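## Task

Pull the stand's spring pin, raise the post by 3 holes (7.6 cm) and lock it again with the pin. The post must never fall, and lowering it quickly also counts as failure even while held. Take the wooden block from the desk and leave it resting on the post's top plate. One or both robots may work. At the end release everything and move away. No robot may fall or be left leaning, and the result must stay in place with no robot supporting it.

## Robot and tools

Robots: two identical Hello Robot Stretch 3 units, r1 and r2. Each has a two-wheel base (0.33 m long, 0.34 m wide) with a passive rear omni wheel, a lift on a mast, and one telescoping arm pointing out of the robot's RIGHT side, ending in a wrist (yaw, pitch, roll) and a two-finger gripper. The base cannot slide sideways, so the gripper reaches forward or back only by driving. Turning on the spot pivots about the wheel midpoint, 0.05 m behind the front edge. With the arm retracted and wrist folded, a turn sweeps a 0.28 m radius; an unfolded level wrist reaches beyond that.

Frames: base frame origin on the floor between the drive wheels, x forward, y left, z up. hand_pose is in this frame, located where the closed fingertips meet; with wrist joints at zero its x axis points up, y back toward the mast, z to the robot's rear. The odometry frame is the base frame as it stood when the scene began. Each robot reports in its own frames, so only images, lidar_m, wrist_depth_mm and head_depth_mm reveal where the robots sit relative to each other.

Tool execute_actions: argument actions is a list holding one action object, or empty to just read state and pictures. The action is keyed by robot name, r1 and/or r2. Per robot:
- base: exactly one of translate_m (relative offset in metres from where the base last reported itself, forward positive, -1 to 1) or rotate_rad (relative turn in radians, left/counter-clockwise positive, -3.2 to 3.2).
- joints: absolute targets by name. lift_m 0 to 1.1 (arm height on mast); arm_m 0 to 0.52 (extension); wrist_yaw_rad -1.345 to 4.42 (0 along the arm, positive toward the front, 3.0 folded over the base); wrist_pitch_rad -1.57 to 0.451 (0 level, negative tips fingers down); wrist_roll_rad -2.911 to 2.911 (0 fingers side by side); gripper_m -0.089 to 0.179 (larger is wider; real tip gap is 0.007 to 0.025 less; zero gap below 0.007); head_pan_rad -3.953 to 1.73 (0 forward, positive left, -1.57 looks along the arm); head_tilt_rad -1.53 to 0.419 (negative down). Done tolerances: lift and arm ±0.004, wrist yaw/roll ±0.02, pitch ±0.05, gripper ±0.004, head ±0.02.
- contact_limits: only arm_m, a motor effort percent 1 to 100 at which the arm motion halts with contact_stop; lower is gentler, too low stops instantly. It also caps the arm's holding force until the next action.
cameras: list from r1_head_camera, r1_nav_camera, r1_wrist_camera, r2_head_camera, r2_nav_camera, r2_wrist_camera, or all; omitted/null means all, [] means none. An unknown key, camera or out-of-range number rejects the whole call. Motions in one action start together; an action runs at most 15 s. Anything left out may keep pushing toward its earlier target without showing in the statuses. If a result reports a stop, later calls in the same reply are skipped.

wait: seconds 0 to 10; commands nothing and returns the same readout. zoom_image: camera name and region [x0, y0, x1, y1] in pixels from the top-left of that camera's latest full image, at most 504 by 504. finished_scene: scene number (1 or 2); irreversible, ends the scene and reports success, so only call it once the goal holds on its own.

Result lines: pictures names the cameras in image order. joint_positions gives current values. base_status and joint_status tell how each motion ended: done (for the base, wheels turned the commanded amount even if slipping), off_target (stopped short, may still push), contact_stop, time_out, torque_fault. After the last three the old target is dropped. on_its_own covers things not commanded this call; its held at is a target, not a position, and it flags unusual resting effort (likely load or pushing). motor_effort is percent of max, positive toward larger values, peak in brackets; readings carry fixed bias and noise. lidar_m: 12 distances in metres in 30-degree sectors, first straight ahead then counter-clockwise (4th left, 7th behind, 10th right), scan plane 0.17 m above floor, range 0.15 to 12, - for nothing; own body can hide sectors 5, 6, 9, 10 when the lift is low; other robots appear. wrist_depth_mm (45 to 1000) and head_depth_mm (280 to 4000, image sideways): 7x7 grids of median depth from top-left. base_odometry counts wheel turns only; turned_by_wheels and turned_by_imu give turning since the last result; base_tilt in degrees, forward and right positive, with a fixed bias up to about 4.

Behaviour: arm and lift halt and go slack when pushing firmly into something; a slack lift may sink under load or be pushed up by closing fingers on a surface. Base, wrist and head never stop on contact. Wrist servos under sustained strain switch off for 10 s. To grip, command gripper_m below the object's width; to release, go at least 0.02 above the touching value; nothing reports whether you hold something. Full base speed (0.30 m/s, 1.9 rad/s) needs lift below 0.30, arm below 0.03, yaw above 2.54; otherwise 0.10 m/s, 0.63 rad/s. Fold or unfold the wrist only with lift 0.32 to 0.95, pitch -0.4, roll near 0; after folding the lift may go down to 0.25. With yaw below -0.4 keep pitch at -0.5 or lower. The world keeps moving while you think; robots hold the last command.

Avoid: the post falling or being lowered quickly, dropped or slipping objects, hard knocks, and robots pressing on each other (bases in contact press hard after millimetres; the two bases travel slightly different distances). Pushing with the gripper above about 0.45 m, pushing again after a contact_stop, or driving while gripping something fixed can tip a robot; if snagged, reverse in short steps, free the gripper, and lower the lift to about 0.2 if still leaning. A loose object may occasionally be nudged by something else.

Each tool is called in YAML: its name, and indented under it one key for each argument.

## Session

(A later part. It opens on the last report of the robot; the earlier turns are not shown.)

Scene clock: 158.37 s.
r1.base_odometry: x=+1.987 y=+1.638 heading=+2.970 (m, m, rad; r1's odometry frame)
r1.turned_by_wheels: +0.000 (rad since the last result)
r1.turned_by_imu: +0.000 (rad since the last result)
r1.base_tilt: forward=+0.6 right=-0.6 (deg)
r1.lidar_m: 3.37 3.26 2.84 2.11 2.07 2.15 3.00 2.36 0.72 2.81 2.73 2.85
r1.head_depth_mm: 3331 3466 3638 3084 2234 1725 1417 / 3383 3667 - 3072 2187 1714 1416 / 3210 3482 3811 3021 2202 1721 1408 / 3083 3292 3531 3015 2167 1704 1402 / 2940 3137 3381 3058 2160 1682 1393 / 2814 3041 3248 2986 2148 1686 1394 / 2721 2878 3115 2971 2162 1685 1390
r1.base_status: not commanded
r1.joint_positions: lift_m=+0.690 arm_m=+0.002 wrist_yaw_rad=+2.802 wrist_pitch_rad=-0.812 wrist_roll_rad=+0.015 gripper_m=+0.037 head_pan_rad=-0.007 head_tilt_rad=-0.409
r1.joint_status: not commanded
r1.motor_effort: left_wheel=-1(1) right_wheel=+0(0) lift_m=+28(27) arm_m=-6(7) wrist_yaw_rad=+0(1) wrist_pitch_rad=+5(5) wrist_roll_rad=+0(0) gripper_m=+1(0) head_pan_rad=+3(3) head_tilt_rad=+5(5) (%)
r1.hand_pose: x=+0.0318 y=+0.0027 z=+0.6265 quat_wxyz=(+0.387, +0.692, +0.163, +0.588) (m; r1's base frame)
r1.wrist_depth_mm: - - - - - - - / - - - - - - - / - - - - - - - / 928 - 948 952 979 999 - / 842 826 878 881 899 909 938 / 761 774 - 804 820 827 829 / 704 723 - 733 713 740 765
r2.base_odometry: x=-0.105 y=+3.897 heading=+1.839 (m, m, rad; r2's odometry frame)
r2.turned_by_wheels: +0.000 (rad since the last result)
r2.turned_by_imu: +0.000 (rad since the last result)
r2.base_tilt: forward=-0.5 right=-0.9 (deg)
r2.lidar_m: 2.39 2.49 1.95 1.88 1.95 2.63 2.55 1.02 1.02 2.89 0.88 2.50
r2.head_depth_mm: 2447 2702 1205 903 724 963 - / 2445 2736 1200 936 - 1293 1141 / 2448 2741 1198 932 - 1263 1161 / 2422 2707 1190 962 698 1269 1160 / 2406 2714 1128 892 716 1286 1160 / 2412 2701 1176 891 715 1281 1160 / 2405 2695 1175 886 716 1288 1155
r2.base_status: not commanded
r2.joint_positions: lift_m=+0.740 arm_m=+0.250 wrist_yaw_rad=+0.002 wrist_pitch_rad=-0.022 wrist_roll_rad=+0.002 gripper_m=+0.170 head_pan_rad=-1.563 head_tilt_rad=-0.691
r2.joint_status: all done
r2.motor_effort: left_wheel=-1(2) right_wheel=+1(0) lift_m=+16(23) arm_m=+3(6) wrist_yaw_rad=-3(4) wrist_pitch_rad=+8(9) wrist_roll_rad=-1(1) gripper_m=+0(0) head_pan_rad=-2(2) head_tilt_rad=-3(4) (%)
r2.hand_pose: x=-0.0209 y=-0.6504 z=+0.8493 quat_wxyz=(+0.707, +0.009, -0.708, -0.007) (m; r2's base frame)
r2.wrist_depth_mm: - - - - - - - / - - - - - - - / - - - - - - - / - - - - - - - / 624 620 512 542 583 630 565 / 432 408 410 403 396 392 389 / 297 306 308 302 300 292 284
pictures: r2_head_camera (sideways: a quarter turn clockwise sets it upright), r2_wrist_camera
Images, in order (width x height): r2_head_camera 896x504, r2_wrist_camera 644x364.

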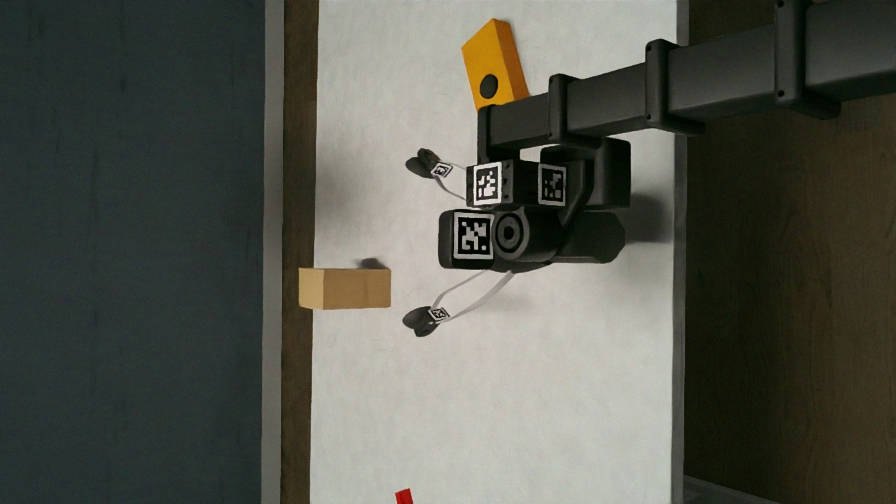

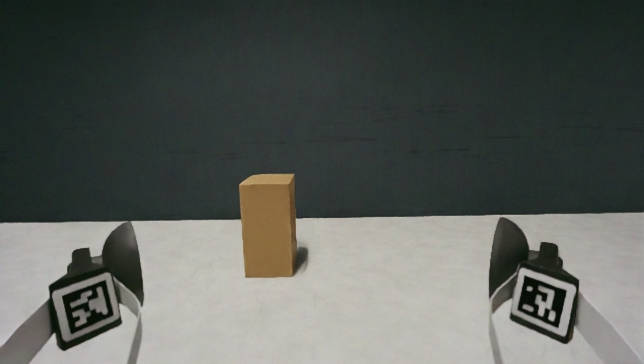

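execute_actions:
  actions:
    - {"r2":{"base":{"translate_m":0.063},"joints":{"lift_m":0.705,"arm_m":0.33}}}
  cameras: []

execute_actions:
  actions:
    - {"r2":{"joints":{"arm_m":0.46}}}
  cameras: ["r2_head_camera","r2_wrist_camera"]

Scene clock: 165.37 s.
r1.base_odometry: x=+1.987 y=+1.638 heading=+2.970 (m, m, rad; r1's odometry frame)
r1.turned_by_wheels: +0.000 (rad since the last result)
r1.turned_by_imu: +0.001 (rad since the last result)
r1.base_tilt: forward=+0.4 right=-0.6 (deg)
r1.lidar_m: 3.36 3.26 2.85 2.10 2.07 2.16 3.01 2.36 0.72 2.81 2.72 2.84
r1.head_depth_mm: 3404 3520 3636 3097 2221 1719 1419 / 3400 3664 - 3099 2203 1722 1409 / 3215 3458 3814 3045 2204 1702 1406 / 3086 3264 3537 3041 2176 1706 1398 / 2946 3174 3377 3026 2169 1697 1390 / 2847 2992 3211 2993 2157 1684 1389 / 2709 2889 3102 2963 2139 1698 1388
r1.base_status: not commanded
r1.joint_positions: lift_m=+0.690 arm_m=+0.002 wrist_yaw_rad=+2.802 wrist_pitch_rad=-0.812 wrist_roll_rad=+0.015 gripper_m=+0.037 head_pan_rad=-0.007 head_tilt_rad=-0.409
r1.joint_status: not commanded
r1.motor_effort: left_wheel=-1(1) right_wheel=+0(0) lift_m=+27(28) arm_m=-7(7) wrist_yaw_rad=-2(1) wrist_pitch_rad=+5(5) wrist_roll_rad=-1(0) gripper_m=+1(1) head_pan_rad=+3(3) head_tilt_rad=+4(4) (%)
r1.hand_pose: x=+0.0318 y=+0.0027 z=+0.6265 quat_wxyz=(+0.387, +0.692, +0.163, +0.588) (m; r1's base frame)
r1.wrist_depth_mm: - - - - - - - / - - - - - - - / - - - - - - - / 936 - 948 976 994 983 - / 829 821 868 869 895 902 902 / 763 781 - 812 828 795 832 / 696 735 - 728 726 747 748
r2.base_odometry: x=-0.122 y=+3.958 heading=+1.839 (m, m, rad; r2's odometry frame)
r2.turned_by_wheels: +0.000 (rad since the last result)
r2.turned_by_imu: +0.001 (rad since the last result)
r2.base_tilt: forward=-0.5 right=-0.8 (deg)
r2.lidar_m: 2.33 2.41 1.96 1.88 1.94 2.63 2.61 1.07 1.11 2.89 0.85 2.44
r2.head_depth_mm: 2447 2738 1207 907 724 964 1192 / 2445 2714 1200 904 743 - 1135 / 2420 2718 1197 963 682 1264 1167 / 2423 2692 1087 964 700 1286 1159 / 2436 2716 1186 889 718 1288 1156 / 2424 2677 1181 889 715 1285 1157 / 2379 2683 1173 887 710 1252 1155
r2.base_status: done
r2.joint_positions: lift_m=+0.705 arm_m=+0.330 wrist_yaw_rad=+0.002 wrist_pitch_rad=-0.022 wrist_roll_rad=+0.002 gripper_m=+0.170 head_pan_rad=-1.563 head_tilt_rad=-0.691
r2.joint_status: all done
r2.motor_effort: left_wheel=-2(4) right_wheel=+2(4) lift_m=+16(15) arm_m=+3(2) wrist_yaw_rad=-3(3) wrist_pitch_rad=+8(8) wrist_roll_rad=-1(1) gripper_m=+0(0) head_pan_rad=-2(3) head_tilt_rad=-4(4) (%)
r2.hand_pose: x=-0.0209 y=-0.7304 z=+0.8144 quat_wxyz=(+0.707, +0.009, -0.708, -0.007) (m; r2's base frame)
r2.wrist_depth_mm: - - - - - - - / - - - - - - - / - - - - - - - / - - - 326 - - - / 502 496 492 337 477 517 465 / 361 334 330 327 322 323 318 / - 251 250 247 247 237 230
pictures: none
No camera images: the call's "cameras" was empty. Leave "cameras" out to get every camera's image.

Scene clock: 167.57 s.
r1.base_odometry: x=+1.987 y=+1.638 heading=+2.970 (m, m, rad; r1's odometry frame)
r1.turned_by_wheels: +0.000 (rad since the last result)
r1.turned_by_imu: +0.000 (rad since the last result)
r1.base_tilt: forward=+0.3 right=-0.6 (deg)
r1.lidar_m: 3.35 3.26 2.85 2.10 2.07 2.15 3.00 2.36 0.72 2.81 2.72 2.85
r1.head_depth_mm: 3326 3475 3599 3125 2215 1723 1400 / 3384 3602 - 3068 2194 1719 1416 / 3190 3468 3729 3051 2188 1708 1409 / 3085 3297 3624 3031 2181 1704 1401 / 2933 3176 3405 3020 2177 1698 1400 / 2827 2978 3252 3018 2148 1693 1394 / 2733 2883 3109 2956 2146 1690 1384
r1.base_status: not commanded
r1.joint_positions: lift_m=+0.690 arm_m=+0.002 wrist_yaw_rad=+2.802 wrist_pitch_rad=-0.812 wrist_roll_rad=+0.015 gripper_m=+0.037 head_pan_rad=-0.007 head_tilt_rad=-0.409
r1.joint_status: not commanded
r1.motor_effort: left_wheel=-1(1) right_wheel=+0(0) lift_m=+28(28) arm_m=-7(6) wrist_yaw_rad=-2(1) wrist_pitch_rad=+5(5) wrist_roll_rad=+0(1) gripper_m=+0(0) head_pan_rad=+3(3) head_tilt_rad=+4(5) (%)
r1.hand_pose: x=+0.0318 y=+0.0027 z=+0.6265 quat_wxyz=(+0.387, +0.692, +0.163, +0.588) (m; r1's base frame)
r1.wrist_depth_mm: - - - - - - - / - - - - - - - / - - - - - - - / 918 - 949 999 992 999 - / 843 831 872 857 884 891 897 / 764 776 - 800 822 833 823 / 711 719 - 743 733 749 759
r2.base_odometry: x=-0.122 y=+3.958 heading=+1.839 (m, m, rad; r2's odometry frame)
r2.turned_by_wheels: +0.000 (rad since the last result)
r2.turned_by_imu: +0.000 (rad since the last result)
r2.base_tilt: forward=-0.6 right=-0.8 (deg)
r2.lidar_m: 2.33 2.41 1.95 1.88 1.94 2.63 2.61 1.07 1.11 2.90 0.84 2.43
r2.head_depth_mm: 2474 2760 1206 906 725 652 1194 / 2427 2749 1198 934 745 - 1141 / 2406 2710 2813 - 721 1260 1164 / 2416 2690 1139 848 718 1293 1165 / 2392 2717 1185 888 716 1288 1164 / 2404 2698 1180 888 713 1284 1154 / 2387 2718 1170 883 710 1258 1157
r2.base_status: not commanded
r2.joint_positions: lift_m=+0.705 arm_m=+0.460 wrist_yaw_rad=+0.002 wrist_pitch_rad=-0.022 wrist_roll_rad=+0.002 gripper_m=+0.170 head_pan_rad=-1.563 head_tilt_rad=-0.691
r2.joint_status: all done
r2.motor_effort: left_wheel=-1(1) right_wheel=+1(1) lift_m=+16(16) arm_m=+3(4) wrist_yaw_rad=-3(4) wrist_pitch_rad=+8(8) wrist_roll_rad=-1(1) gripper_m=+0(0) head_pan_rad=-2(2) head_tilt_rad=-4(4) (%)
r2.hand_pose: x=-0.0210 y=-0.8604 z=+0.8145 quat_wxyz=(+0.707, +0.009, -0.708, -0.007) (m; r2's base frame)
r2.wrist_depth_mm: - - - - - - - / - - - - - - - / - - - - - - - / - - - 205 - - - / - - - 194 475 - 462 / 359 333 329 200 323 321 317 / - 248 247 207 245 238 232
pictures: r2_head_camera (sideways: a quarter turn clockwise sets it upright), r2_wrist_camera
Images, in order (width x height): r2_head_camera 896x504, r2_wrist_camera 644x364.

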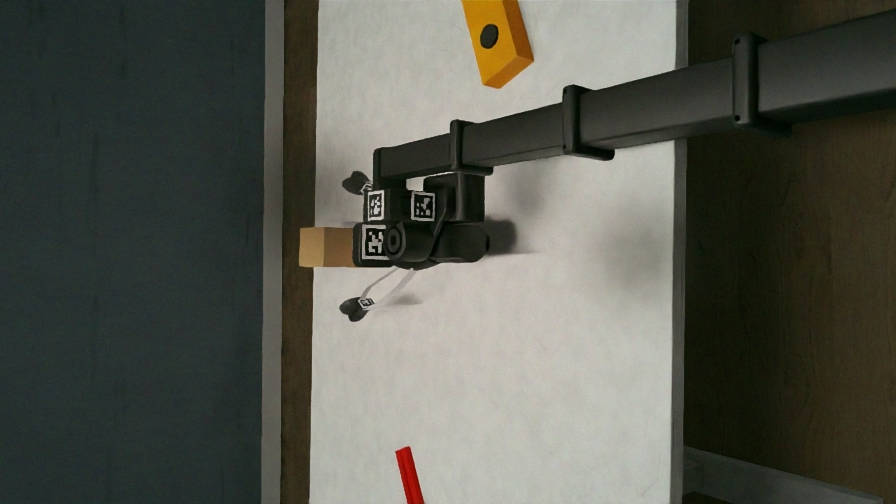

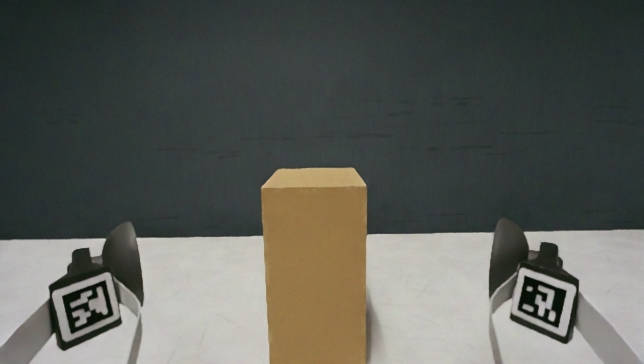

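execute_actions:
  actions:
    - {"r2":{"joints":{"arm_m":0.512}}}
  cameras: []

execute_actions:
  actions:
    - {"r2":{"joints":{"gripper_m":0.0}}}
  cameras: ["r2_wrist_camera"]

execute_actions:
  actions:
    - {"r2":{"joints":{"lift_m":0.75}}}
  cameras: ["r2_wrist_camera"]

Scene clock: 172.90 s.
r1.base_odometry: x=+1.987 y=+1.638 heading=+2.970 (m, m, rad; r1's odometry frame)
r1.turned_by_wheels: +0.000 (rad since the last result)
r1.turned_by_imu: +0.001 (rad since the last result)
r1.base_tilt: forward=+0.4 right=-0.5 (deg)
r1.lidar_m: 3.36 3.27 2.85 2.10 2.07 2.15 3.00 2.36 0.72 2.80 2.72 2.84
r1.head_depth_mm: 3356 3465 3586 3096 2219 1725 1415 / 3409 3591 - 3070 2203 1722 1402 / 3190 3437 3733 3054 2189 1703 1402 / 3076 3309 3542 3021 2187 1700 1396 / 2970 3149 3365 2995 2177 1689 1399 / 2810 3019 3200 3013 2145 1692 1392 / 2753 2879 3062 2968 2142 1682 1389
r1.base_status: not commanded
r1.joint_positions: lift_m=+0.690 arm_m=+0.002 wrist_yaw_rad=+2.802 wrist_pitch_rad=-0.812 wrist_roll_rad=+0.015 gripper_m=+0.037 head_pan_rad=-0.007 head_tilt_rad=-0.409
r1.joint_status: not commanded
r1.motor_effort: left_wheel=-1(1) right_wheel=+0(0) lift_m=+28(28) arm_m=-6(7) wrist_yaw_rad=+0(0) wrist_pitch_rad=+5(5) wrist_roll_rad=+0(0) gripper_m=-1(1) head_pan_rad=+3(3) head_tilt_rad=+4(5) (%)
r1.hand_pose: x=+0.0318 y=+0.0027 z=+0.6265 quat_wxyz=(+0.387, +0.692, +0.163, +0.588) (m; r1's base frame)
r1.wrist_depth_mm: - - - - - - - / - - - - - - - / - - - - - - - / 922 - 932 985 993 - - / 840 822 868 878 906 892 906 / 779 790 - 800 818 811 842 / 701 720 - 725 719 731 750
r2.base_odometry: x=-0.122 y=+3.958 heading=+1.839 (m, m, rad; r2's odometry frame)
r2.turned_by_wheels: +0.000 (rad since the last result)
r2.turned_by_imu: +0.000 (rad since the last result)
r2.base_tilt: forward=-0.5 right=-0.8 (deg)
r2.lidar_m: 2.33 2.41 1.96 1.88 1.94 2.63 2.60 1.07 1.11 2.89 0.84 2.44
r2.head_depth_mm: 2423 2711 1203 905 723 649 1197 / 2428 2720 1200 918 744 - 1149 / 2436 2727 2843 839 718 1261 1166 / 2433 2720 2002 864 719 1292 1166 / 2388 2691 1190 895 716 1286 1164 / 2405 2685 1174 889 712 1279 1159 / 2416 2669 1174 884 713 1262 1153
r2.base_status: not commanded
r2.joint_positions: lift_m=+0.705 arm_m=+0.512 wrist_yaw_rad=+0.002 wrist_pitch_rad=-0.022 wrist_roll_rad=+0.002 gripper_m=+0.170 head_pan_rad=-1.563 head_tilt_rad=-0.691
r2.joint_status: all done
r2.motor_effort: left_wheel=-1(1) right_wheel=+1(1) lift_m=+16(16) arm_m=+3(5) wrist_yaw_rad=-3(3) wrist_pitch_rad=+8(8) wrist_roll_rad=-1(1) gripper_m=+0(0) head_pan_rad=-2(3) head_tilt_rad=-4(3) (%)
r2.hand_pose: x=-0.0210 y=-0.9124 z=+0.8145 quat_wxyz=(+0.707, +0.009, -0.708, -0.007) (m; r2's base frame)
r2.wrist_depth_mm: - - - - - - - / - - - - - - - / - - - - - - - / - - - 205 - - - / - - 413 140 - - - / 359 330 309 144 320 319 317 / - 249 237 148 244 237 230
pictures: none
No camera images: the call's "cameras" was empty. Leave "cameras" out to get every camera's image.

Scene clock: 175.10 s.
r1.base_odometry: x=+1.987 y=+1.638 heading=+2.970 (m, m, rad; r1's odometry frame)
r1.turned_by_wheels: +0.000 (rad since the last result)
r1.turned_by_imu: +0.000 (rad since the last result)
r1.base_tilt: forward=+0.4 right=-0.5 (deg)
r1.lidar_m: 3.36 3.26 2.85 2.10 2.07 2.16 3.02 2.36 0.72 2.81 2.72 2.85
r1.head_depth_mm: 3328 3433 3634 3098 2230 1731 1417 / 3351 3630 - 3074 2203 1713 1414 / 3235 3486 3788 3083 2198 1705 1410 / 3086 3294 3533 2995 2184 1703 1396 / 2939 3128 3362 3000 2170 1694 1399 / 2828 3024 3244 3012 2141 1696 1399 / 2693 2867 3087 2977 2166 1682 1387
r1.base_status: not commanded
r1.joint_positions: lift_m=+0.690 arm_m=+0.002 wrist_yaw_rad=+2.802 wrist_pitch_rad=-0.812 wrist_roll_rad=+0.015 gripper_m=+0.037 head_pan_rad=-0.007 head_tilt_rad=-0.409
r1.joint_status: not commanded
r1.motor_effort: left_wheel=-1(1) right_wheel=+0(0) lift_m=+29(28) arm_m=-7(7) wrist_yaw_rad=+1(0) wrist_pitch_rad=+5(5) wrist_roll_rad=+0(0) gripper_m=+1(0) head_pan_rad=+3(3) head_tilt_rad=+4(5) (%)
r1.hand_pose: x=+0.0318 y=+0.0027 z=+0.6265 quat_wxyz=(+0.387, +0.692, +0.163, +0.588) (m; r1's base frame)
r1.wrist_depth_mm: - - - - - - - / - - - - - - - / - - - - - - - / 948 - 958 975 998 991 - / 839 823 879 882 867 905 915 / 776 780 - 808 825 822 819 / 697 717 - 726 723 747 742
r2.base_odometry: x=-0.122 y=+3.958 heading=+1.839 (m, m, rad; r2's odometry frame)
r2.turned_by_wheels: +0.000 (rad since the last result)
r2.turned_by_imu: +0.000 (rad since the last result)
r2.base_tilt: forward=-0.5 right=-0.8 (deg)
r2.lidar_m: 2.33 2.41 1.96 1.87 1.94 2.64 2.61 1.07 1.11 2.89 0.84 2.43
r2.head_depth_mm: 2433 2765 1205 906 723 649 1197 / 2442 2703 1196 917 744 - 1151 / 2430 2718 2825 834 720 1262 1169 / 2420 2687 2779 866 719 1288 1160 / 2423 2697 1188 891 716 1297 1163 / 2412 2727 1179 886 715 1288 1158 / 2408 2686 1173 888 711 1256 1146
r2.base_status: not commanded
r2.joint_positions: lift_m=+0.705 arm_m=+0.512 wrist_yaw_rad=+0.002 wrist_pitch_rad=-0.022 wrist_roll_rad=+0.002 gripper_m=+0.001 head_pan_rad=-1.563 head_tilt_rad=-0.691
r2.joint_status: all done
r2.motor_effort: left_wheel=-1(1) right_wheel=+1(0) lift_m=+16(16) arm_m=+3(3) wrist_yaw_rad=-3(3) wrist_pitch_rad=+8(8) wrist_roll_rad=-1(1) gripper_m=-21(97) head_pan_rad=-4(2) head_tilt_rad=-4(5) (%)
r2.hand_pose: x=-0.0210 y=-0.9124 z=+0.8145 quat_wxyz=(+0.707, +0.009, -0.707, -0.007) (m; r2's base frame)
r2.wrist_depth_mm: - - - - - - - / - - - - - - - / - - - - - - - / - - - 205 - - - / - - 136 134 - - - / 335 331 138 138 - 319 316 / 250 252 238 142 234 243 241
pictures: r2_wrist_camera
Images, in order (width x height): r2_wrist_camera 644x364.

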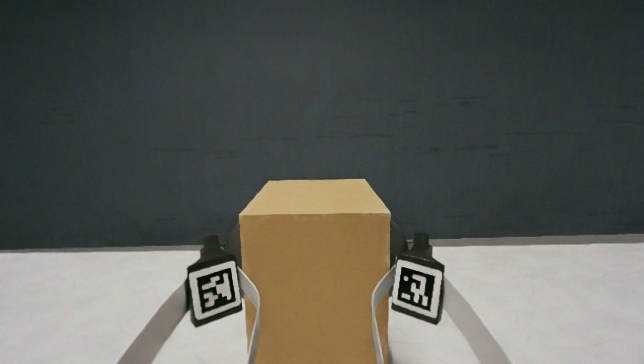

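Scene clock: 176.33 s.
r1.base_odometry: x=+1.987 y=+1.638 heading=+2.970 (m, m, rad; r1's odometry frame)
r1.turned_by_wheels: +0.000 (rad since the last result)
r1.turned_by_imu: +0.000 (rad since the last result)
r1.base_tilt: forward=+0.4 right=-0.7 (deg)
r1.lidar_m: 3.37 3.27 2.85 2.11 2.07 2.15 3.02 2.35 0.72 2.81 2.72 2.85
r1.head_depth_mm: 3336 3459 3598 3115 2207 1724 1411 / 3346 3649 - 3070 2200 1721 1408 / 3178 3453 3777 3047 2197 1714 1407 / 3073 3292 3521 3047 2169 1716 1398 / 2948 3147 3394 2985 2184 1705 1397 / 2818 3033 3212 2990 2162 1682 1390 / 2673 2916 3092 2966 2153 1682 1384
r1.base_status: not commanded
r1.joint_positions: lift_m=+0.690 arm_m=+0.002 wrist_yaw_rad=+2.802 wrist_pitch_rad=-0.812 wrist_roll_rad=+0.015 gripper_m=+0.037 head_pan_rad=-0.007 head_tilt_rad=-0.409
r1.joint_status: not commanded
r1.motor_effort: left_wheel=-1(1) right_wheel=+0(1) lift_m=+28(28) arm_m=-7(7) wrist_yaw_rad=+0(1) wrist_pitch_rad=+5(5) wrist_roll_rad=+0(0) gripper_m=+0(0) head_pan_rad=+3(3) head_tilt_rad=+3(4) (%)
r1.hand_pose: x=+0.0318 y=+0.0027 z=+0.6265 quat_wxyz=(+0.387, +0.692, +0.163, +0.588) (m; r1's base frame)
r1.wrist_depth_mm: - - - - - - - / - - - - - - - / - - - - - - - / 919 - 937 977 989 997 - / 852 831 852 876 881 921 898 / 761 762 - 798 810 804 810 / 713 721 - 731 733 747 769
r2.base_odometry: x=-0.122 y=+3.958 heading=+1.839 (m, m, rad; r2's odometry frame)
r2.turned_by_wheels: +0.000 (rad since the last result)
r2.turned_by_imu: +0.000 (rad since the last result)
r2.base_tilt: forward=-0.4 right=-0.8 (deg)
r2.lidar_m: 2.33 2.41 1.96 1.88 1.94 2.63 2.60 1.07 1.11 2.89 0.85 2.43
r2.head_depth_mm: 2429 2773 1205 908 726 964 - / 2435 2732 1197 938 - 1278 1150 / 2457 2672 2901 869 719 1262 1166 / 2441 2708 2857 867 718 1290 1156 / 2406 2720 1178 890 717 1292 1158 / 2438 2697 1182 891 712 1283 1157 / 2423 2680 1179 887 712 1258 1155
r2.base_status: not commanded
r2.joint_positions: lift_m=+0.750 arm_m=+0.512 wrist_yaw_rad=+0.002 wrist_pitch_rad=-0.048 wrist_roll_rad=+0.002 gripper_m=+0.004 head_pan_rad=-1.563 head_tilt_rad=-0.691
r2.joint_status: all done
r2.motor_effort: left_wheel=-1(1) right_wheel=+0(1) lift_m=+29(31) arm_m=+3(3) wrist_yaw_rad=-3(3) wrist_pitch_rad=+18(19) wrist_roll_rad=-1(1) gripper_m=-20(22) head_pan_rad=-4(3) head_tilt_rad=-3(4) (%)
r2.hand_pose: x=-0.0210 y=-0.9116 z=+0.8519 quat_wxyz=(+0.707, +0.018, -0.707, -0.017) (m; r2's base frame)
r2.wrist_depth_mm: - - - - - - - / - - - - - - - / - - - - - - - / - - - 212 - - - / - - 136 134 - - - / 402 397 138 138 - 384 376 / 306 304 289 142 284 295 295
pictures: r2_wrist_camera
Images, in order (width x height): r2_wrist_camera 644x364.

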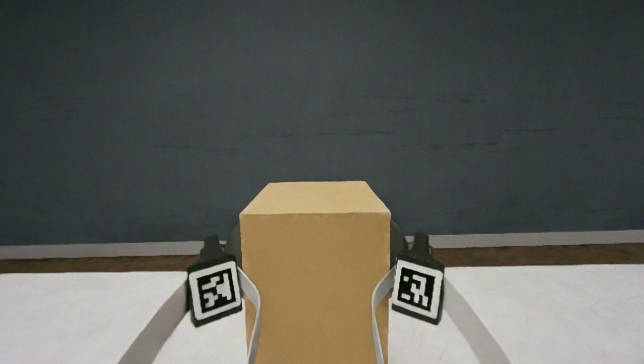

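execute_actions:
  actions:
    - {"r2":{"base":{"rotate_rad":-0.13},"joints":{"lift_m":0.97,"arm_m":0.02}}}
  cameras: []

execute_actions:
  actions:
    - {"r2":{"base":{"translate_m":-1}}}
  cameras: []

execute_actions:
  actions:
    - {"r2":{"base":{"translate_m":-1}}}
  cameras: []

execute_actions:
  actions:
    - {"r2":{"base":{"translate_m":-0.46},"joints":{"arm_m":0.1,"head_tilt_rad":-0.5}}}
  cameras: ["r2_head_camera","r2_wrist_camera"]

Scene clock: 185.27 s.
r1.base_odometry: x=+1.987 y=+1.638 heading=+2.970 (m, m, rad; r1's odometry frame)
r1.turned_by_wheels: +0.000 (rad since the last result)
r1.turned_by_imu: +0.001 (rad since the last result)
r1.base_tilt: forward=+0.5 right=-0.5 (deg)
r1.lidar_m: 3.37 3.26 2.85 2.11 2.07 2.15 3.02 2.36 0.72 2.80 2.72 2.85
r1.head_depth_mm: 3352 3481 3690 3072 2226 1721 1415 / 3404 3640 - 3077 2204 1721 1403 / 3258 3407 3746 3063 2201 1719 1407 / 3034 3349 3519 3039 2186 1695 1404 / 2952 3148 3335 3004 2159 1709 1402 / 2809 3016 3205 2984 2169 1688 1391 / 2693 2890 3052 2998 2137 1686 1389
r1.base_status: not commanded
r1.joint_positions: lift_m=+0.690 arm_m=+0.002 wrist_yaw_rad=+2.802 wrist_pitch_rad=-0.812 wrist_roll_rad=+0.015 gripper_m=+0.037 head_pan_rad=-0.007 head_tilt_rad=-0.409
r1.joint_status: not commanded
r1.motor_effort: left_wheel=-1(1) right_wheel=+0(0) lift_m=+27(28) arm_m=-7(7) wrist_yaw_rad=-1(0) wrist_pitch_rad=+5(5) wrist_roll_rad=+0(0) gripper_m=+0(0) head_pan_rad=+3(3) head_tilt_rad=+4(4) (%)
r1.hand_pose: x=+0.0318 y=+0.0027 z=+0.6265 quat_wxyz=(+0.387, +0.692, +0.163, +0.588) (m; r1's base frame)
r1.wrist_depth_mm: - - - - - - - / - - - - - - - / - - - - - - - / 922 - 950 980 986 986 - / 840 817 892 868 888 889 933 / 753 771 - 807 813 816 839 / 705 727 - 734 739 759 756
r2.base_odometry: x=-0.122 y=+3.958 heading=+1.709 (m, m, rad; r2's odometry frame)
r2.turned_by_wheels: -0.130 (rad since the last result)
r2.turned_by_imu: -0.132 (rad since the last result)
r2.base_tilt: forward=-0.5 right=-0.9 (deg)
r2.lidar_m: 2.33 2.35 2.05 1.88 1.89 2.36 4.85 2.61 1.07 2.90 0.84 2.56
r2.head_depth_mm: 2557 2892 1206 - - - 1127 / 2525 2856 1208 - - - 1145 / 2497 2809 1201 - - - 1153 / 2453 2739 433 - 699 1297 1153 / 2410 2692 1184 896 715 1256 1157 / 2357 2661 1181 892 717 1259 1156 / 2351 2656 2628 885 713 641 1156
r2.base_status: done
r2.joint_positions: lift_m=+0.970 arm_m=+0.020 wrist_yaw_rad=-0.001 wrist_pitch_rad=-0.049 wrist_roll_rad=+0.002 gripper_m=+0.004 head_pan_rad=-1.563 head_tilt_rad=-0.691
r2.joint_status: all done
r2.motor_effort: left_wheel=+2(5) right_wheel=-1(8) lift_m=+29(29) arm_m=-3(4) wrist_yaw_rad=+1(2) wrist_pitch_rad=+19(19) wrist_roll_rad=-1(1) gripper_m=-20(20) head_pan_rad=-3(2) head_tilt_rad=-4(4) (%)
r2.hand_pose: x=-0.0218 y=-0.4200 z=+1.0716 quat_wxyz=(+0.706, +0.017, -0.707, -0.018) (m; r2's base frame)
r2.wrist_depth_mm: - - - - - - - / - - - - - - - / - - - - - - - / - - - 212 - - - / - - 136 134 - - - / - 841 138 138 - 833 813 / 648 658 623 142 616 643 632
pictures: none
No camera images: the call's "cameras" was empty. Leave "cameras" out to get every camera's image.

Scene clock: 196.23 s.
r1.base_odometry: x=+1.987 y=+1.638 heading=+2.970 (m, m, rad; r1's odometry frame)
r1.turned_by_wheels: +0.000 (rad since the last result)
r1.turned_by_imu: +0.002 (rad since the last result)
r1.base_tilt: forward=+0.4 right=-0.7 (deg)
r1.lidar_m: 3.38 3.26 2.85 2.10 2.07 2.15 3.02 2.36 0.72 2.81 2.72 2.85
r1.head_depth_mm: 3349 3472 3619 3114 2214 1732 1417 / 3341 3646 - 3097 2208 1708 1409 / 3202 3494 3703 3045 2209 1709 1401 / 3063 3310 3622 3035 2180 1706 1395 / 2981 3136 3407 3018 2170 1686 1398 / 2826 2947 3205 2997 2162 1691 1385 / 2707 2885 3035 2974 2142 1682 1390
r1.base_status: not commanded
r1.joint_positions: lift_m=+0.690 arm_m=+0.002 wrist_yaw_rad=+2.802 wrist_pitch_rad=-0.812 wrist_roll_rad=+0.015 gripper_m=+0.037 head_pan_rad=-0.007 head_tilt_rad=-0.409
r1.joint_status: not commanded
r1.motor_effort: left_wheel=-1(1) right_wheel=+0(1) lift_m=+28(28) arm_m=-7(7) wrist_yaw_rad=+0(2) wrist_pitch_rad=+5(5) wrist_roll_rad=-1(0) gripper_m=+0(1) head_pan_rad=+3(3) head_tilt_rad=+3(4) (%)
r1.hand_pose: x=+0.0318 y=+0.0027 z=+0.6265 quat_wxyz=(+0.387, +0.692, +0.163, +0.588) (m; r1's base frame)
r1.wrist_depth_mm: - - - - - - - / - - - - - - - / - - - - - - - / 928 - 963 972 978 - - / 839 848 876 871 864 888 912 / 760 776 - 794 818 801 832 / 693 714 - 719 728 749 757
r2.base_odometry: x=+0.017 y=+2.968 heading=+1.709 (m, m, rad; r2's odometry frame)
r2.turned_by_wheels: +0.000 (rad since the last result)
r2.turned_by_imu: -0.001 (rad since the last result)
r2.base_tilt: forward=-0.6 right=-0.8 (deg)
r2.lidar_m: 3.31 2.91 1.90 1.73 1.74 2.17 4.43 1.67 3.34 3.03 0.87 1.65
r2.head_depth_mm: 2690 3025 2727 - - - 1124 / 2668 3027 2690 - - - 1144 / 2584 2973 2706 - - - 1147 / 2557 2841 434 - 1574 1351 1159 / 2508 2864 2659 1999 1606 1353 1158 / 2515 2758 1170 891 757 1328 1153 / 2453 2751 1172 887 759 1342 1157
r2.base_status: done
r2.joint_positions: lift_m=+0.970 arm_m=+0.020 wrist_yaw_rad=-0.001 wrist_pitch_rad=-0.049 wrist_roll_rad=+0.002 gripper_m=+0.004 head_pan_rad=-1.563 head_tilt_rad=-0.691
r2.joint_status: not commanded
r2.motor_effort: left_wheel=+2(2) right_wheel=-1(5) lift_m=+29(29) arm_m=-3(3) wrist_yaw_rad=+1(0) wrist_pitch_rad=+19(19) wrist_roll_rad=-1(1) gripper_m=-20(20) head_pan_rad=-2(3) head_tilt_rad=-4(4) (%)
r2.hand_pose: x=-0.0218 y=-0.4200 z=+1.0716 quat_wxyz=(+0.706, +0.017, -0.707, -0.018) (m; r2's base frame)
r2.wrist_depth_mm: - - - - - - - / - - - - - - - / - - - - - - - / - - - 214 - - - / - - 135 134 - - - / 871 871 138 137 - - - / 658 644 647 141 - - -
pictures: none
No camera images: the call's "cameras" was empty. Leave "cameras" out to get every camera's image.

Scene clock: 207.20 s.
r1.base_odometry: x=+1.987 y=+1.638 heading=+2.970 (m, m, rad; r1's odometry frame)
r1.turned_by_wheels: +0.000 (rad since the last result)
r1.turned_by_imu: +0.002 (rad since the last result)
r1.base_tilt: forward=+0.4 right=-0.7 (deg)
r1.lidar_m: 3.38 3.25 2.85 2.10 2.07 2.15 3.01 2.36 0.72 1.71 2.72 2.84
r1.head_depth_mm: 3376 3499 3652 3131 2223 1715 1418 / 3361 3647 - 3077 2210 1721 1413 / 3232 3426 3759 3066 2195 1708 1403 / 3101 3296 3574 3057 2168 1698 1405 / 2948 3167 3374 2997 2166 1701 1394 / 2854 2998 3194 3021 2165 1695 1394 / 2701 2896 3070 2962 2155 1689 1389
r1.base_status: not commanded
r1.joint_positions: lift_m=+0.690 arm_m=+0.002 wrist_yaw_rad=+2.802 wrist_pitch_rad=-0.812 wrist_roll_rad=+0.015 gripper_m=+0.037 head_pan_rad=-0.007 head_tilt_rad=-0.409
r1.joint_status: not commanded
r1.motor_effort: left_wheel=-1(1) right_wheel=+0(1) lift_m=+28(27) arm_m=-7(7) wrist_yaw_rad=-1(0) wrist_pitch_rad=+5(5) wrist_roll_rad=-1(0) gripper_m=-1(0) head_pan_rad=+3(3) head_tilt_rad=+4(4) (%)
r1.hand_pose: x=+0.0318 y=+0.0027 z=+0.6265 quat_wxyz=(+0.387, +0.692, +0.163, +0.588) (m; r1's base frame)
r1.wrist_depth_mm: - - - - - - - / - - - - - - - / - - - - - - - / 924 - 967 969 962 997 - / 829 829 864 876 884 912 914 / 765 773 - 797 825 824 821 / 711 725 - 738 732 743 761
r2.base_odometry: x=+0.155 y=+1.977 heading=+1.710 (m, m, rad; r2's odometry frame)
r2.turned_by_wheels: +0.000 (rad since the last result)
r2.turned_by_imu: -0.001 (rad since the last result)
r2.base_tilt: forward=-0.5 right=-0.8 (deg)
r2.lidar_m: 2.60 2.67 1.73 1.58 1.60 1.98 4.01 4.50 0.90 3.17 3.22 1.53
r2.head_depth_mm: 2807 3210 2698 - - - 1126 / 2747 3123 2698 - - - 1143 / 2753 3072 2695 - - - 1152 / 2672 3010 433 - 1575 1353 1158 / 2644 2969 2668 2012 1611 1352 1155 / 2629 2921 2657 2011 1620 1350 1155 / 2587 2875 2636 1990 1599 1347 1157
r2.base_status: done
r2.joint_positions: lift_m=+0.970 arm_m=+0.020 wrist_yaw_rad=-0.001 wrist_pitch_rad=-0.049 wrist_roll_rad=+0.002 gripper_m=+0.004 head_pan_rad=-1.563 head_tilt_rad=-0.691
r2.joint_status: not commanded
r2.motor_effort: left_wheel=+1(3) right_wheel=-1(5) lift_m=+29(29) arm_m=-3(3) wrist_yaw_rad=+1(1) wrist_pitch_rad=+19(19) wrist_roll_rad=-1(1) gripper_m=-20(20) head_pan_rad=-2(3) head_tilt_rad=-4(2) (%)
r2.hand_pose: x=-0.0218 y=-0.4200 z=+1.0716 quat_wxyz=(+0.706, +0.017, -0.707, -0.018) (m; r2's base frame)
r2.wrist_depth_mm: - - - - - - - / - - - - - - - / - - - - - - - / - - - 213 - - - / - - 136 134 - - 570 / - - 137 138 - - - / - - - 141 - - -
pictures: none
No camera images: the call's "cameras" was empty. Leave "cameras" out to get every camera's image.

Scene clock: 212.80 s.
r1.base_odometry: x=+1.987 y=+1.638 heading=+2.970 (m, m, rad; r1's odometry frame)
r1.turned_by_wheels: +0.000 (rad since the last result)
r1.turned_by_imu: +0.001 (rad since the last result)
r1.base_tilt: forward=+0.5 right=-0.7 (deg)
r1.lidar_m: 3.38 3.26 2.85 2.10 2.07 2.15 3.00 2.35 0.72 1.39 2.72 2.85
r1.head_depth_mm: 3341 3459 3617 3095 2216 1729 1417 / 3400 3686 - 3093 2203 1722 1411 / 3198 3423 3740 3029 2182 1701 1401 / 3075 3305 3540 3011 2168 1716 1402 / 2940 3192 3354 3023 2169 1695 1394 / 2824 2991 3241 3026 2160 1694 1386 / 2717 2885 3061 2951 2154 1677 1383
r1.base_status: not commanded
r1.joint_positions: lift_m=+0.690 arm_m=+0.002 wrist_yaw_rad=+2.802 wrist_pitch_rad=-0.812 wrist_roll_rad=+0.015 gripper_m=+0.037 head_pan_rad=-0.007 head_tilt_rad=-0.409
r1.joint_status: not commanded
r1.motor_effort: left_wheel=-1(1) right_wheel=+0(0) lift_m=+28(28) arm_m=-7(7) wrist_yaw_rad=+0(1) wrist_pitch_rad=+5(5) wrist_roll_rad=+0(0) gripper_m=-1(1) head_pan_rad=+3(3) head_tilt_rad=+5(4) (%)
r1.hand_pose: x=+0.0318 y=+0.0027 z=+0.6265 quat_wxyz=(+0.387, +0.692, +0.163, +0.588) (m; r1's base frame)
r1.wrist_depth_mm: - - - - - - - / - - - - - - - / - - - - - - - / 918 - 950 976 967 - - / 849 829 877 881 917 898 916 / 770 787 - 797 823 806 822 / 711 719 - 715 748 756 763
r2.base_odometry: x=+0.219 y=+1.522 heading=+1.710 (m, m, rad; r2's odometry frame)
r2.turned_by_wheels: +0.000 (rad since the last result)
r2.turned_by_imu: +0.000 (rad since the last result)
r2.base_tilt: forward=-0.4 right=-0.9 (deg)
r2.lidar_m: 3.07 2.56 1.66 1.52 1.53 1.89 3.81 4.04 1.39 0.75 3.28 1.93
r2.head_depth_mm: 2864 3086 1380 1505 - - 1276 / 2784 3046 3373 - - - 1278 / 2744 3017 3302 - - 1437 1274 / 2723 2970 3247 - - 1490 1211 / 2707 2935 3186 2574 1952 1535 1272 / 2654 2913 3169 2665 1950 1539 1273 / 2627 2831 3097 2638 1936 1520 1263
r2.base_status: done
r2.joint_positions: lift_m=+0.970 arm_m=+0.100 wrist_yaw_rad=-0.001 wrist_pitch_rad=-0.049 wrist_roll_rad=+0.002 gripper_m=+0.004 head_pan_rad=-1.563 head_tilt_rad=-0.507
r2.joint_status: all done
r2.motor_effort: left_wheel=+1(2) right_wheel=-1(4) lift_m=+29(29) arm_m=+3(4) wrist_yaw_rad=+0(1) wrist_pitch_rad=+19(19) wrist_roll_rad=-1(1) gripper_m=-20(20) head_pan_rad=-3(2) head_tilt_rad=+4(20) (%)
r2.hand_pose: x=-0.0218 y=-0.4995 z=+1.0716 quat_wxyz=(+0.706, +0.017, -0.707, -0.018) (m; r2's base frame)
r2.wrist_depth_mm: - - - - - - - / - - - - - - - / - - - - - - - / - - - 213 - - - / - - 136 135 - - - / - - 137 138 - - - / - - - 142 - - -
pictures: r2_head_camera (sideways: a quarter turn clockwise sets it upright), r2_wrist_camera
Images, in order (width x height): r2_head_camera 896x504, r2_wrist_camera 644x364.

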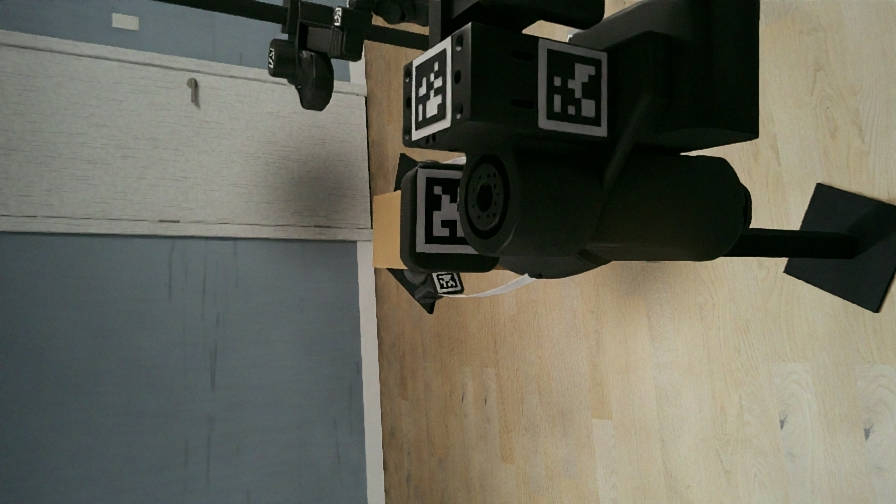

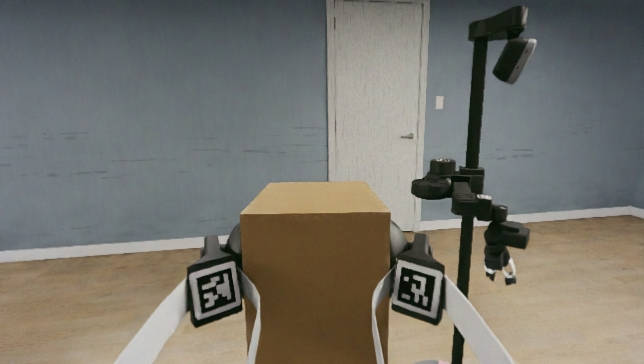

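execute_actions:
  actions:
    - {"r2":{"joints":{"arm_m":0.385}}}
  cameras: ["r2_head_camera"]

execute_actions:
  actions:
    - {"r2":{"joints":{"lift_m":0.94}}}
  cameras: ["r2_head_camera","r2_wrist_camera"]

Scene clock: 219.30 s.
r1.base_odometry: x=+1.987 y=+1.638 heading=+2.970 (m, m, rad; r1's odometry frame)
r1.turned_by_wheels: +0.000 (rad since the last result)
r1.turned_by_imu: +0.001 (rad since the last result)
r1.base_tilt: forward=+0.5 right=-0.7 (deg)
r1.lidar_m: 3.37 3.25 2.85 2.10 2.07 2.15 2.99 2.35 0.72 1.39 2.72 2.85
r1.head_depth_mm: 3309 3497 3667 3068 2210 1721 1418 / 3383 3639 - 3077 2195 1720 1414 / 3230 3445 3766 3060 2185 1721 1401 / 3064 3307 3572 3056 2172 1707 1400 / 2928 3140 3389 2992 2170 1704 1390 / 2792 3004 3212 2972 2159 1690 1401 / 2706 2879 3056 2988 2136 1697 1387
r1.base_status: not commanded
r1.joint_positions: lift_m=+0.690 arm_m=+0.002 wrist_yaw_rad=+2.802 wrist_pitch_rad=-0.812 wrist_roll_rad=+0.015 gripper_m=+0.037 head_pan_rad=-0.007 head_tilt_rad=-0.409
r1.joint_status: not commanded
r1.motor_effort: left_wheel=-1(1) right_wheel=+0(0) lift_m=+28(28) arm_m=-7(7) wrist_yaw_rad=+0(1) wrist_pitch_rad=+5(5) wrist_roll_rad=+0(0) gripper_m=+0(1) head_pan_rad=+3(3) head_tilt_rad=+5(3) (%)
r1.hand_pose: x=+0.0318 y=+0.0027 z=+0.6265 quat_wxyz=(+0.387, +0.692, +0.163, +0.588) (m; r1's base frame)
r1.wrist_depth_mm: - - - - - - - / - - - - - - - / - - - - - - - / 939 - 931 994 990 991 - / 846 834 877 876 904 906 902 / 774 779 - 777 830 801 840 / 710 726 - 727 724 745 760
r2.base_odometry: x=+0.219 y=+1.522 heading=+1.710 (m, m, rad; r2's odometry frame)
r2.turned_by_wheels: +0.000 (rad since the last result)
r2.turned_by_imu: +0.001 (rad since the last result)
r2.base_tilt: forward=-0.5 right=-0.8 (deg)
r2.lidar_m: 3.07 2.56 1.66 1.51 1.52 1.89 3.82 4.02 1.39 0.75 3.29 1.93
r2.head_depth_mm: 2868 3111 1383 - 1739 1510 1283 / 2809 3049 3269 2559 1732 1537 1278 / 2733 2989 - 2439 1961 1541 1269 / 2731 2968 3139 855 1817 1460 1211 / 2671 2933 3162 2565 1971 1552 1273 / 2641 2851 3128 2671 1940 1529 1268 / 2614 2854 3090 2623 1925 1537 1262
r2.base_status: not commanded
r2.joint_positions: lift_m=+0.970 arm_m=+0.385 wrist_yaw_rad=-0.001 wrist_pitch_rad=-0.049 wrist_roll_rad=+0.002 gripper_m=+0.004 head_pan_rad=-1.563 head_tilt_rad=-0.507
r2.joint_status: all done
r2.motor_effort: left_wheel=+0(1) right_wheel=-1(1) lift_m=+29(30) arm_m=+3(4) wrist_yaw_rad=+1(1) wrist_pitch_rad=+19(19) wrist_roll_rad=-1(1) gripper_m=-20(20) head_pan_rad=-3(2) head_tilt_rad=+2(3) (%)
r2.hand_pose: x=-0.0218 y=-0.7845 z=+1.0716 quat_wxyz=(+0.706, +0.017, -0.707, -0.018) (m; r2's base frame)
r2.wrist_depth_mm: - - - - - - 664 / - - - - - - - / - - - - - - - / - - - 212 - 857 - / - - 135 134 - 800 - / - - 137 138 - - 592 / - - - 142 - - -
pictures: r2_head_camera (sideways: a quarter turn clockwise sets it upright)
Images, in order (width x height): r2_head_camera 896x504.

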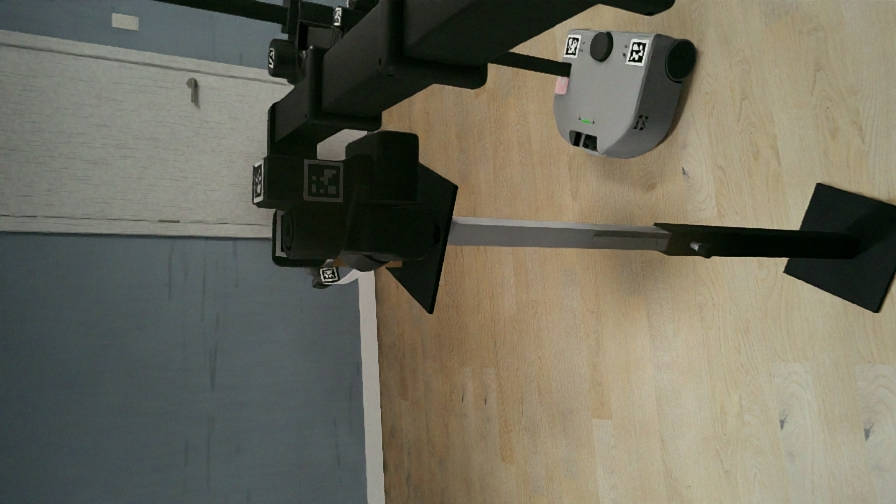

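Scene clock: 220.37 s.
r1.base_odometry: x=+1.987 y=+1.638 heading=+2.970 (m, m, rad; r1's odometry frame)
r1.turned_by_wheels: +0.000 (rad since the last result)
r1.turned_by_imu: +0.000 (rad since the last result)
r1.base_tilt: forward=+0.3 right=-0.5 (deg)
r1.lidar_m: 3.36 3.26 2.84 2.11 2.07 2.15 3.01 2.35 0.72 1.39 2.72 2.85
r1.head_depth_mm: 3402 3482 3632 3095 2212 1719 1417 / 3394 3685 - 3105 2183 1713 1405 / 3220 3443 3718 3060 2196 1719 1404 / 3076 3304 3515 3008 2180 1707 1401 / 2947 3152 3365 2972 2169 1698 1394 / 2818 3017 3197 2972 2141 1697 1395 / 2687 2881 3091 2952 2145 1697 1390
r1.base_status: not commanded
r1.joint_positions: lift_m=+0.690 arm_m=+0.002 wrist_yaw_rad=+2.802 wrist_pitch_rad=-0.812 wrist_roll_rad=+0.015 gripper_m=+0.037 head_pan_rad=-0.007 head_tilt_rad=-0.409
r1.joint_status: not commanded
r1.motor_effort: left_wheel=-1(1) right_wheel=+1(0) lift_m=+28(28) arm_m=-7(8) wrist_yaw_rad=+0(1) wrist_pitch_rad=+5(5) wrist_roll_rad=+0(0) gripper_m=-1(1) head_pan_rad=+3(3) head_tilt_rad=+4(4) (%)
r1.hand_pose: x=+0.0318 y=+0.0027 z=+0.6265 quat_wxyz=(+0.387, +0.692, +0.163, +0.588) (m; r1's base frame)
r1.wrist_depth_mm: - - - - - - - / - - - - - - - / - - - - - - - / 930 - 941 942 - 990 - / 858 851 887 868 917 905 917 / 769 782 - 804 810 814 819 / 713 719 - 730 722 745 767
r2.base_odometry: x=+0.219 y=+1.522 heading=+1.710 (m, m, rad; r2's odometry frame)
r2.turned_by_wheels: +0.000 (rad since the last result)
r2.turned_by_imu: +0.000 (rad since the last result)
r2.base_tilt: forward=-0.4 right=-0.8 (deg)
r2.lidar_m: 3.06 2.56 1.65 1.52 1.53 1.89 3.82 4.05 1.39 0.75 3.28 1.93
r2.head_depth_mm: 2871 3057 1373 - 1602 1508 1277 / 2808 3010 3312 2586 1716 1552 1276 / 2776 2998 3245 2451 1948 1540 1280 / 2710 2958 3173 2309 1829 1457 1204 / 2696 2945 3202 2522 1950 1535 1272 / 2666 2851 3124 2654 1921 1535 1257 / 2617 2815 3093 2612 1938 1531 1269
r2.base_status: not commanded
r2.joint_positions: lift_m=+0.940 arm_m=+0.385 wrist_yaw_rad=-0.001 wrist_pitch_rad=-0.036 wrist_roll_rad=+0.002 gripper_m=+0.004 head_pan_rad=-1.563 head_tilt_rad=-0.507
r2.joint_status: all done
r2.motor_effort: left_wheel=+1(1) right_wheel=-2(1) lift_m=+17(27) arm_m=+3(3) wrist_yaw_rad=+1(1) wrist_pitch_rad=+14(19) wrist_roll_rad=-1(1) gripper_m=-20(20) head_pan_rad=-3(3) head_tilt_rad=+3(3) (%)
r2.hand_pose: x=-0.0218 y=-0.7849 z=+1.0458 quat_wxyz=(+0.707, +0.012, -0.707, -0.013) (m; r2's base frame)
r2.wrist_depth_mm: - - - - - - 654 / - - - - - - - / - - - - - - - / - - - 204 - 874 - / - - 136 134 - - - / - - 138 138 - - 587 / - - - 142 235 - -
pictures: r2_head_camera (sideways: a quarter turn clockwise sets it upright), r2_wrist_camera
Images, in order (width x height): r2_head_camera 896x504, r2_wrist_camera 644x364.

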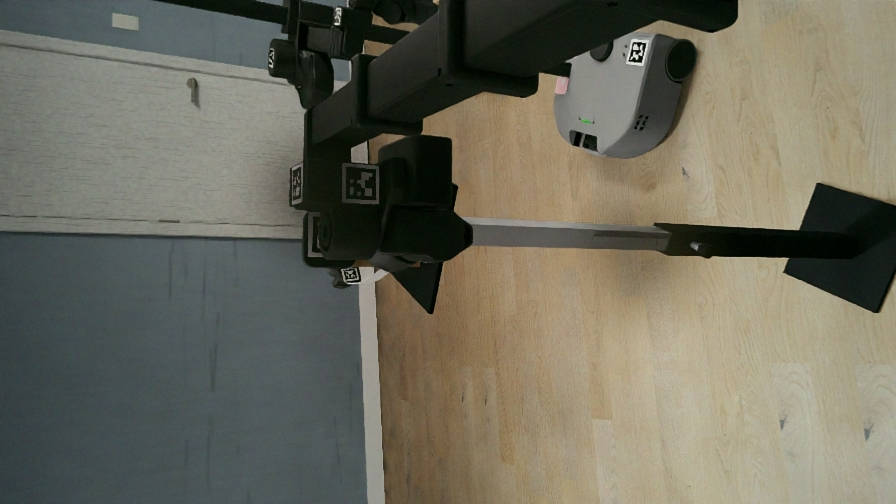

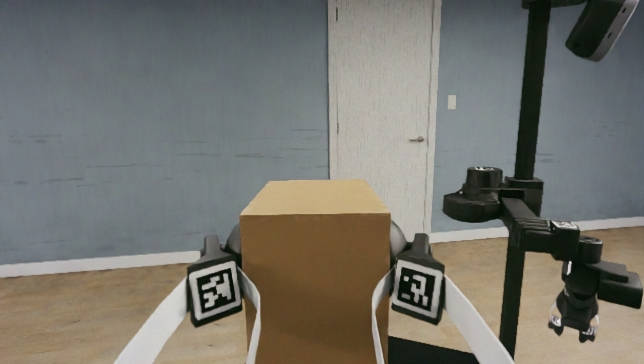

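Touching down. Release.

execute_actions:
  actions:
    - {"r2":{"joints":{"lift_m":0.937,"gripper_m":0.15}}}
  cameras: []

execute_actions:
  actions:
    - {"r2":{"joints":{"arm_m":0.01}},"r1":{"base":{"translate_m":0.3}}}
  cameras: ["r2_wrist_camera"]

Scene clock: 224.20 s.
r1.base_odometry: x=+1.987 y=+1.638 heading=+2.970 (m, m, rad; r1's odometry frame)
r1.turned_by_wheels: +0.000 (rad since the last result)
r1.turned_by_imu: +0.001 (rad since the last result)
r1.base_tilt: forward=+0.5 right=-0.7 (deg)
r1.lidar_m: 3.37 3.26 2.86 2.10 2.07 2.15 3.02 2.35 0.72 1.39 2.72 2.85
r1.head_depth_mm: 3334 3464 3636 3118 2219 1725 1419 / 3354 3600 - 3062 2193 1722 1408 / 3249 3477 3760 3054 2199 1709 1404 / 3098 3274 3584 3030 2185 1692 1401 / 2943 3131 3385 3035 2162 1691 1392 / 2845 3016 3201 2994 2151 1697 1393 / 2734 2888 3100 2962 2168 1692 1393
r1.base_status: not commanded
r1.joint_positions: lift_m=+0.690 arm_m=+0.002 wrist_yaw_rad=+2.802 wrist_pitch_rad=-0.812 wrist_roll_rad=+0.015 gripper_m=+0.037 head_pan_rad=-0.007 head_tilt_rad=-0.409
r1.joint_status: not commanded
r1.motor_effort: left_wheel=-1(1) right_wheel=+0(1) lift_m=+29(29) arm_m=-7(7) wrist_yaw_rad=-1(0) wrist_pitch_rad=+5(5) wrist_roll_rad=+0(0) gripper_m=-1(1) head_pan_rad=+3(3) head_tilt_rad=+4(4) (%)
r1.hand_pose: x=+0.0318 y=+0.0027 z=+0.6265 quat_wxyz=(+0.387, +0.692, +0.163, +0.588) (m; r1's base frame)
r1.wrist_depth_mm: - - - - - - - / - - - - - - - / - - - - - - - / 902 - 956 977 969 995 - / 842 820 889 879 872 896 914 / 769 789 - 786 815 813 832 / 712 720 - 746 729 756 776
r2.base_odometry: x=+0.219 y=+1.522 heading=+1.710 (m, m, rad; r2's odometry frame)
r2.turned_by_wheels: +0.000 (rad since the last result)
r2.turned_by_imu: +0.000 (rad since the last result)
r2.base_tilt: forward=-0.5 right=-0.8 (deg)
r2.lidar_m: 3.05 2.57 1.66 1.51 1.53 1.89 3.83 4.03 1.38 0.75 3.29 1.93
r2.head_depth_mm: 2811 3084 1380 - - 1503 1285 / 2819 3038 3258 2556 1730 1554 1284 / 2762 2970 3202 2450 1962 1540 1281 / 2735 2968 3161 2311 1827 1446 1203 / 2697 2925 3192 2550 1955 1541 1269 / 2628 2887 3190 2638 1935 1540 1266 / 2613 2820 3060 2654 1941 1532 1272
r2.base_status: not commanded
r2.joint_positions: lift_m=+0.937 arm_m=+0.385 wrist_yaw_rad=-0.001 wrist_pitch_rad=-0.023 wrist_roll_rad=+0.002 gripper_m=+0.150 head_pan_rad=-1.563 head_tilt_rad=-0.507
r2.joint_status: all done
r2.motor_effort: left_wheel=+1(2) right_wheel=-1(2) lift_m=+16(16) arm_m=+3(3) wrist_yaw_rad=+1(0) wrist_pitch_rad=+9(13) wrist_roll_rad=-1(1) gripper_m=+0(82) head_pan_rad=-2(2) head_tilt_rad=+3(2) (%)
r2.hand_pose: x=-0.0218 y=-0.7853 z=+1.0461 quat_wxyz=(+0.707, +0.008, -0.707, -0.009) (m; r2's base frame)
r2.wrist_depth_mm: - - - - - - 662 / - - - - - - - / - - - - - - - / - - - 212 - 862 - / - - - 139 - 753 - / - - - 143 - - 574 / - - - 148 - - -
pictures: none
No camera images: the call's "cameras" was empty. Leave "cameras" out to get every camera's image.

Scene clock: 228.67 s.
r1.base_odometry: x=+1.691 y=+1.689 heading=+2.970 (m, m, rad; r1's odometry frame)
r1.turned_by_wheels: +0.000 (rad since the last result)
r1.turned_by_imu: +0.001 (rad since the last result)
r1.base_tilt: forward=+0.4 right=-0.7 (deg)
r1.lidar_m: 3.11 2.99 3.04 2.27 2.20 2.30 3.25 2.62 0.89 1.45 2.58 2.70
r1.head_depth_mm: 3151 3282 3417 3110 2221 1732 1410 / 3126 3289 3600 3059 2211 1720 1417 / 2943 3182 3428 3053 2193 1708 1406 / 2827 3007 3243 3041 2170 1702 1401 / 2670 2901 3116 3011 2172 1703 1396 / 2597 2766 2995 2998 2137 1696 1391 / 2491 2653 2860 2933 2153 1684 1392
r1.base_status: done
r1.joint_positions: lift_m=+0.690 arm_m=+0.002 wrist_yaw_rad=+2.802 wrist_pitch_rad=-0.812 wrist_roll_rad=+0.015 gripper_m=+0.037 head_pan_rad=-0.007 head_tilt_rad=-0.408
r1.joint_status: not commanded
r1.motor_effort: left_wheel=-1(3) right_wheel=+0(6) lift_m=+27(27) arm_m=-7(7) wrist_yaw_rad=+0(0) wrist_pitch_rad=+5(5) wrist_roll_rad=+0(0) gripper_m=+1(0) head_pan_rad=+3(3) head_tilt_rad=+4(5) (%)
r1.hand_pose: x=+0.0318 y=+0.0027 z=+0.6265 quat_wxyz=(+0.387, +0.692, +0.163, +0.588) (m; r1's base frame)
r1.wrist_depth_mm: - - - - - - - / - - - - - - - / - - - - - - - / 928 - 977 967 983 994 - / 849 813 877 870 902 878 913 / 760 773 - 804 816 808 834 / 715 720 - 725 730 743 755
r2.base_odometry: x=+0.219 y=+1.522 heading=+1.710 (m, m, rad; r2's odometry frame)
r2.turned_by_wheels: +0.000 (rad since the last result)
r2.turned_by_imu: +0.000 (rad since the last result)
r2.base_tilt: forward=-0.5 right=-0.8 (deg)
r2.lidar_m: 3.04 2.57 1.66 1.51 1.53 1.88 3.85 4.02 1.44 0.75 3.29 1.93
r2.head_depth_mm: 2865 3137 3393 2711 1971 - - / 2789 3054 3388 2672 1901 - - / 2742 2997 3327 2429 2105 - - / 2710 2966 3126 823 1997 - 1238 / 2706 2938 3199 2672 1899 1550 1273 / 2663 2890 3134 2629 1936 1548 1272 / 2573 2823 3094 2638 1948 1532 1265
r2.base_status: not commanded
r2.joint_positions: lift_m=+0.937 arm_m=+0.010 wrist_yaw_rad=-0.001 wrist_pitch_rad=-0.022 wrist_roll_rad=+0.002 gripper_m=+0.150 head_pan_rad=-1.563 head_tilt_rad=-0.507
r2.joint_status: all done
r2.motor_effort: left_wheel=+0(2) right_wheel=-1(2) lift_m=+16(16) arm_m=-3(2) wrist_yaw_rad=+1(1) wrist_pitch_rad=+8(9) wrist_roll_rad=-1(1) gripper_m=+0(0) head_pan_rad=-3(2) head_tilt_rad=+2(3) (%)
r2.hand_pose: x=-0.0218 y=-0.4109 z=+1.0464 quat_wxyz=(+0.707, +0.008, -0.707, -0.008) (m; r2's base frame)
r2.wrist_depth_mm: - - - - - - - / - - - - - - - / - - - - - - - / - - - - - - - / - - - 537 - - - / - - - - - - - / - - - - - - -
pictures: r2_wrist_camera
Images, in order (width x height): r2_wrist_camera 644x364.

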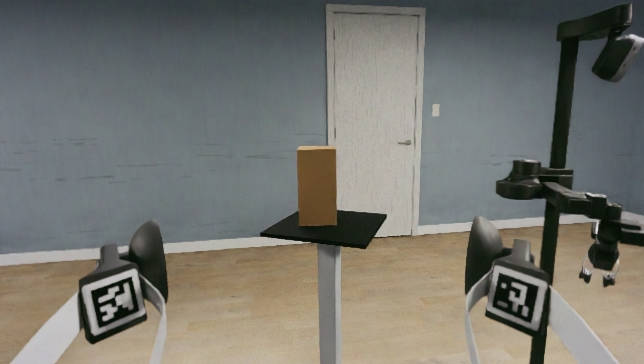

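finished_scene:
  scene: 2

The scene is finished: the task was done.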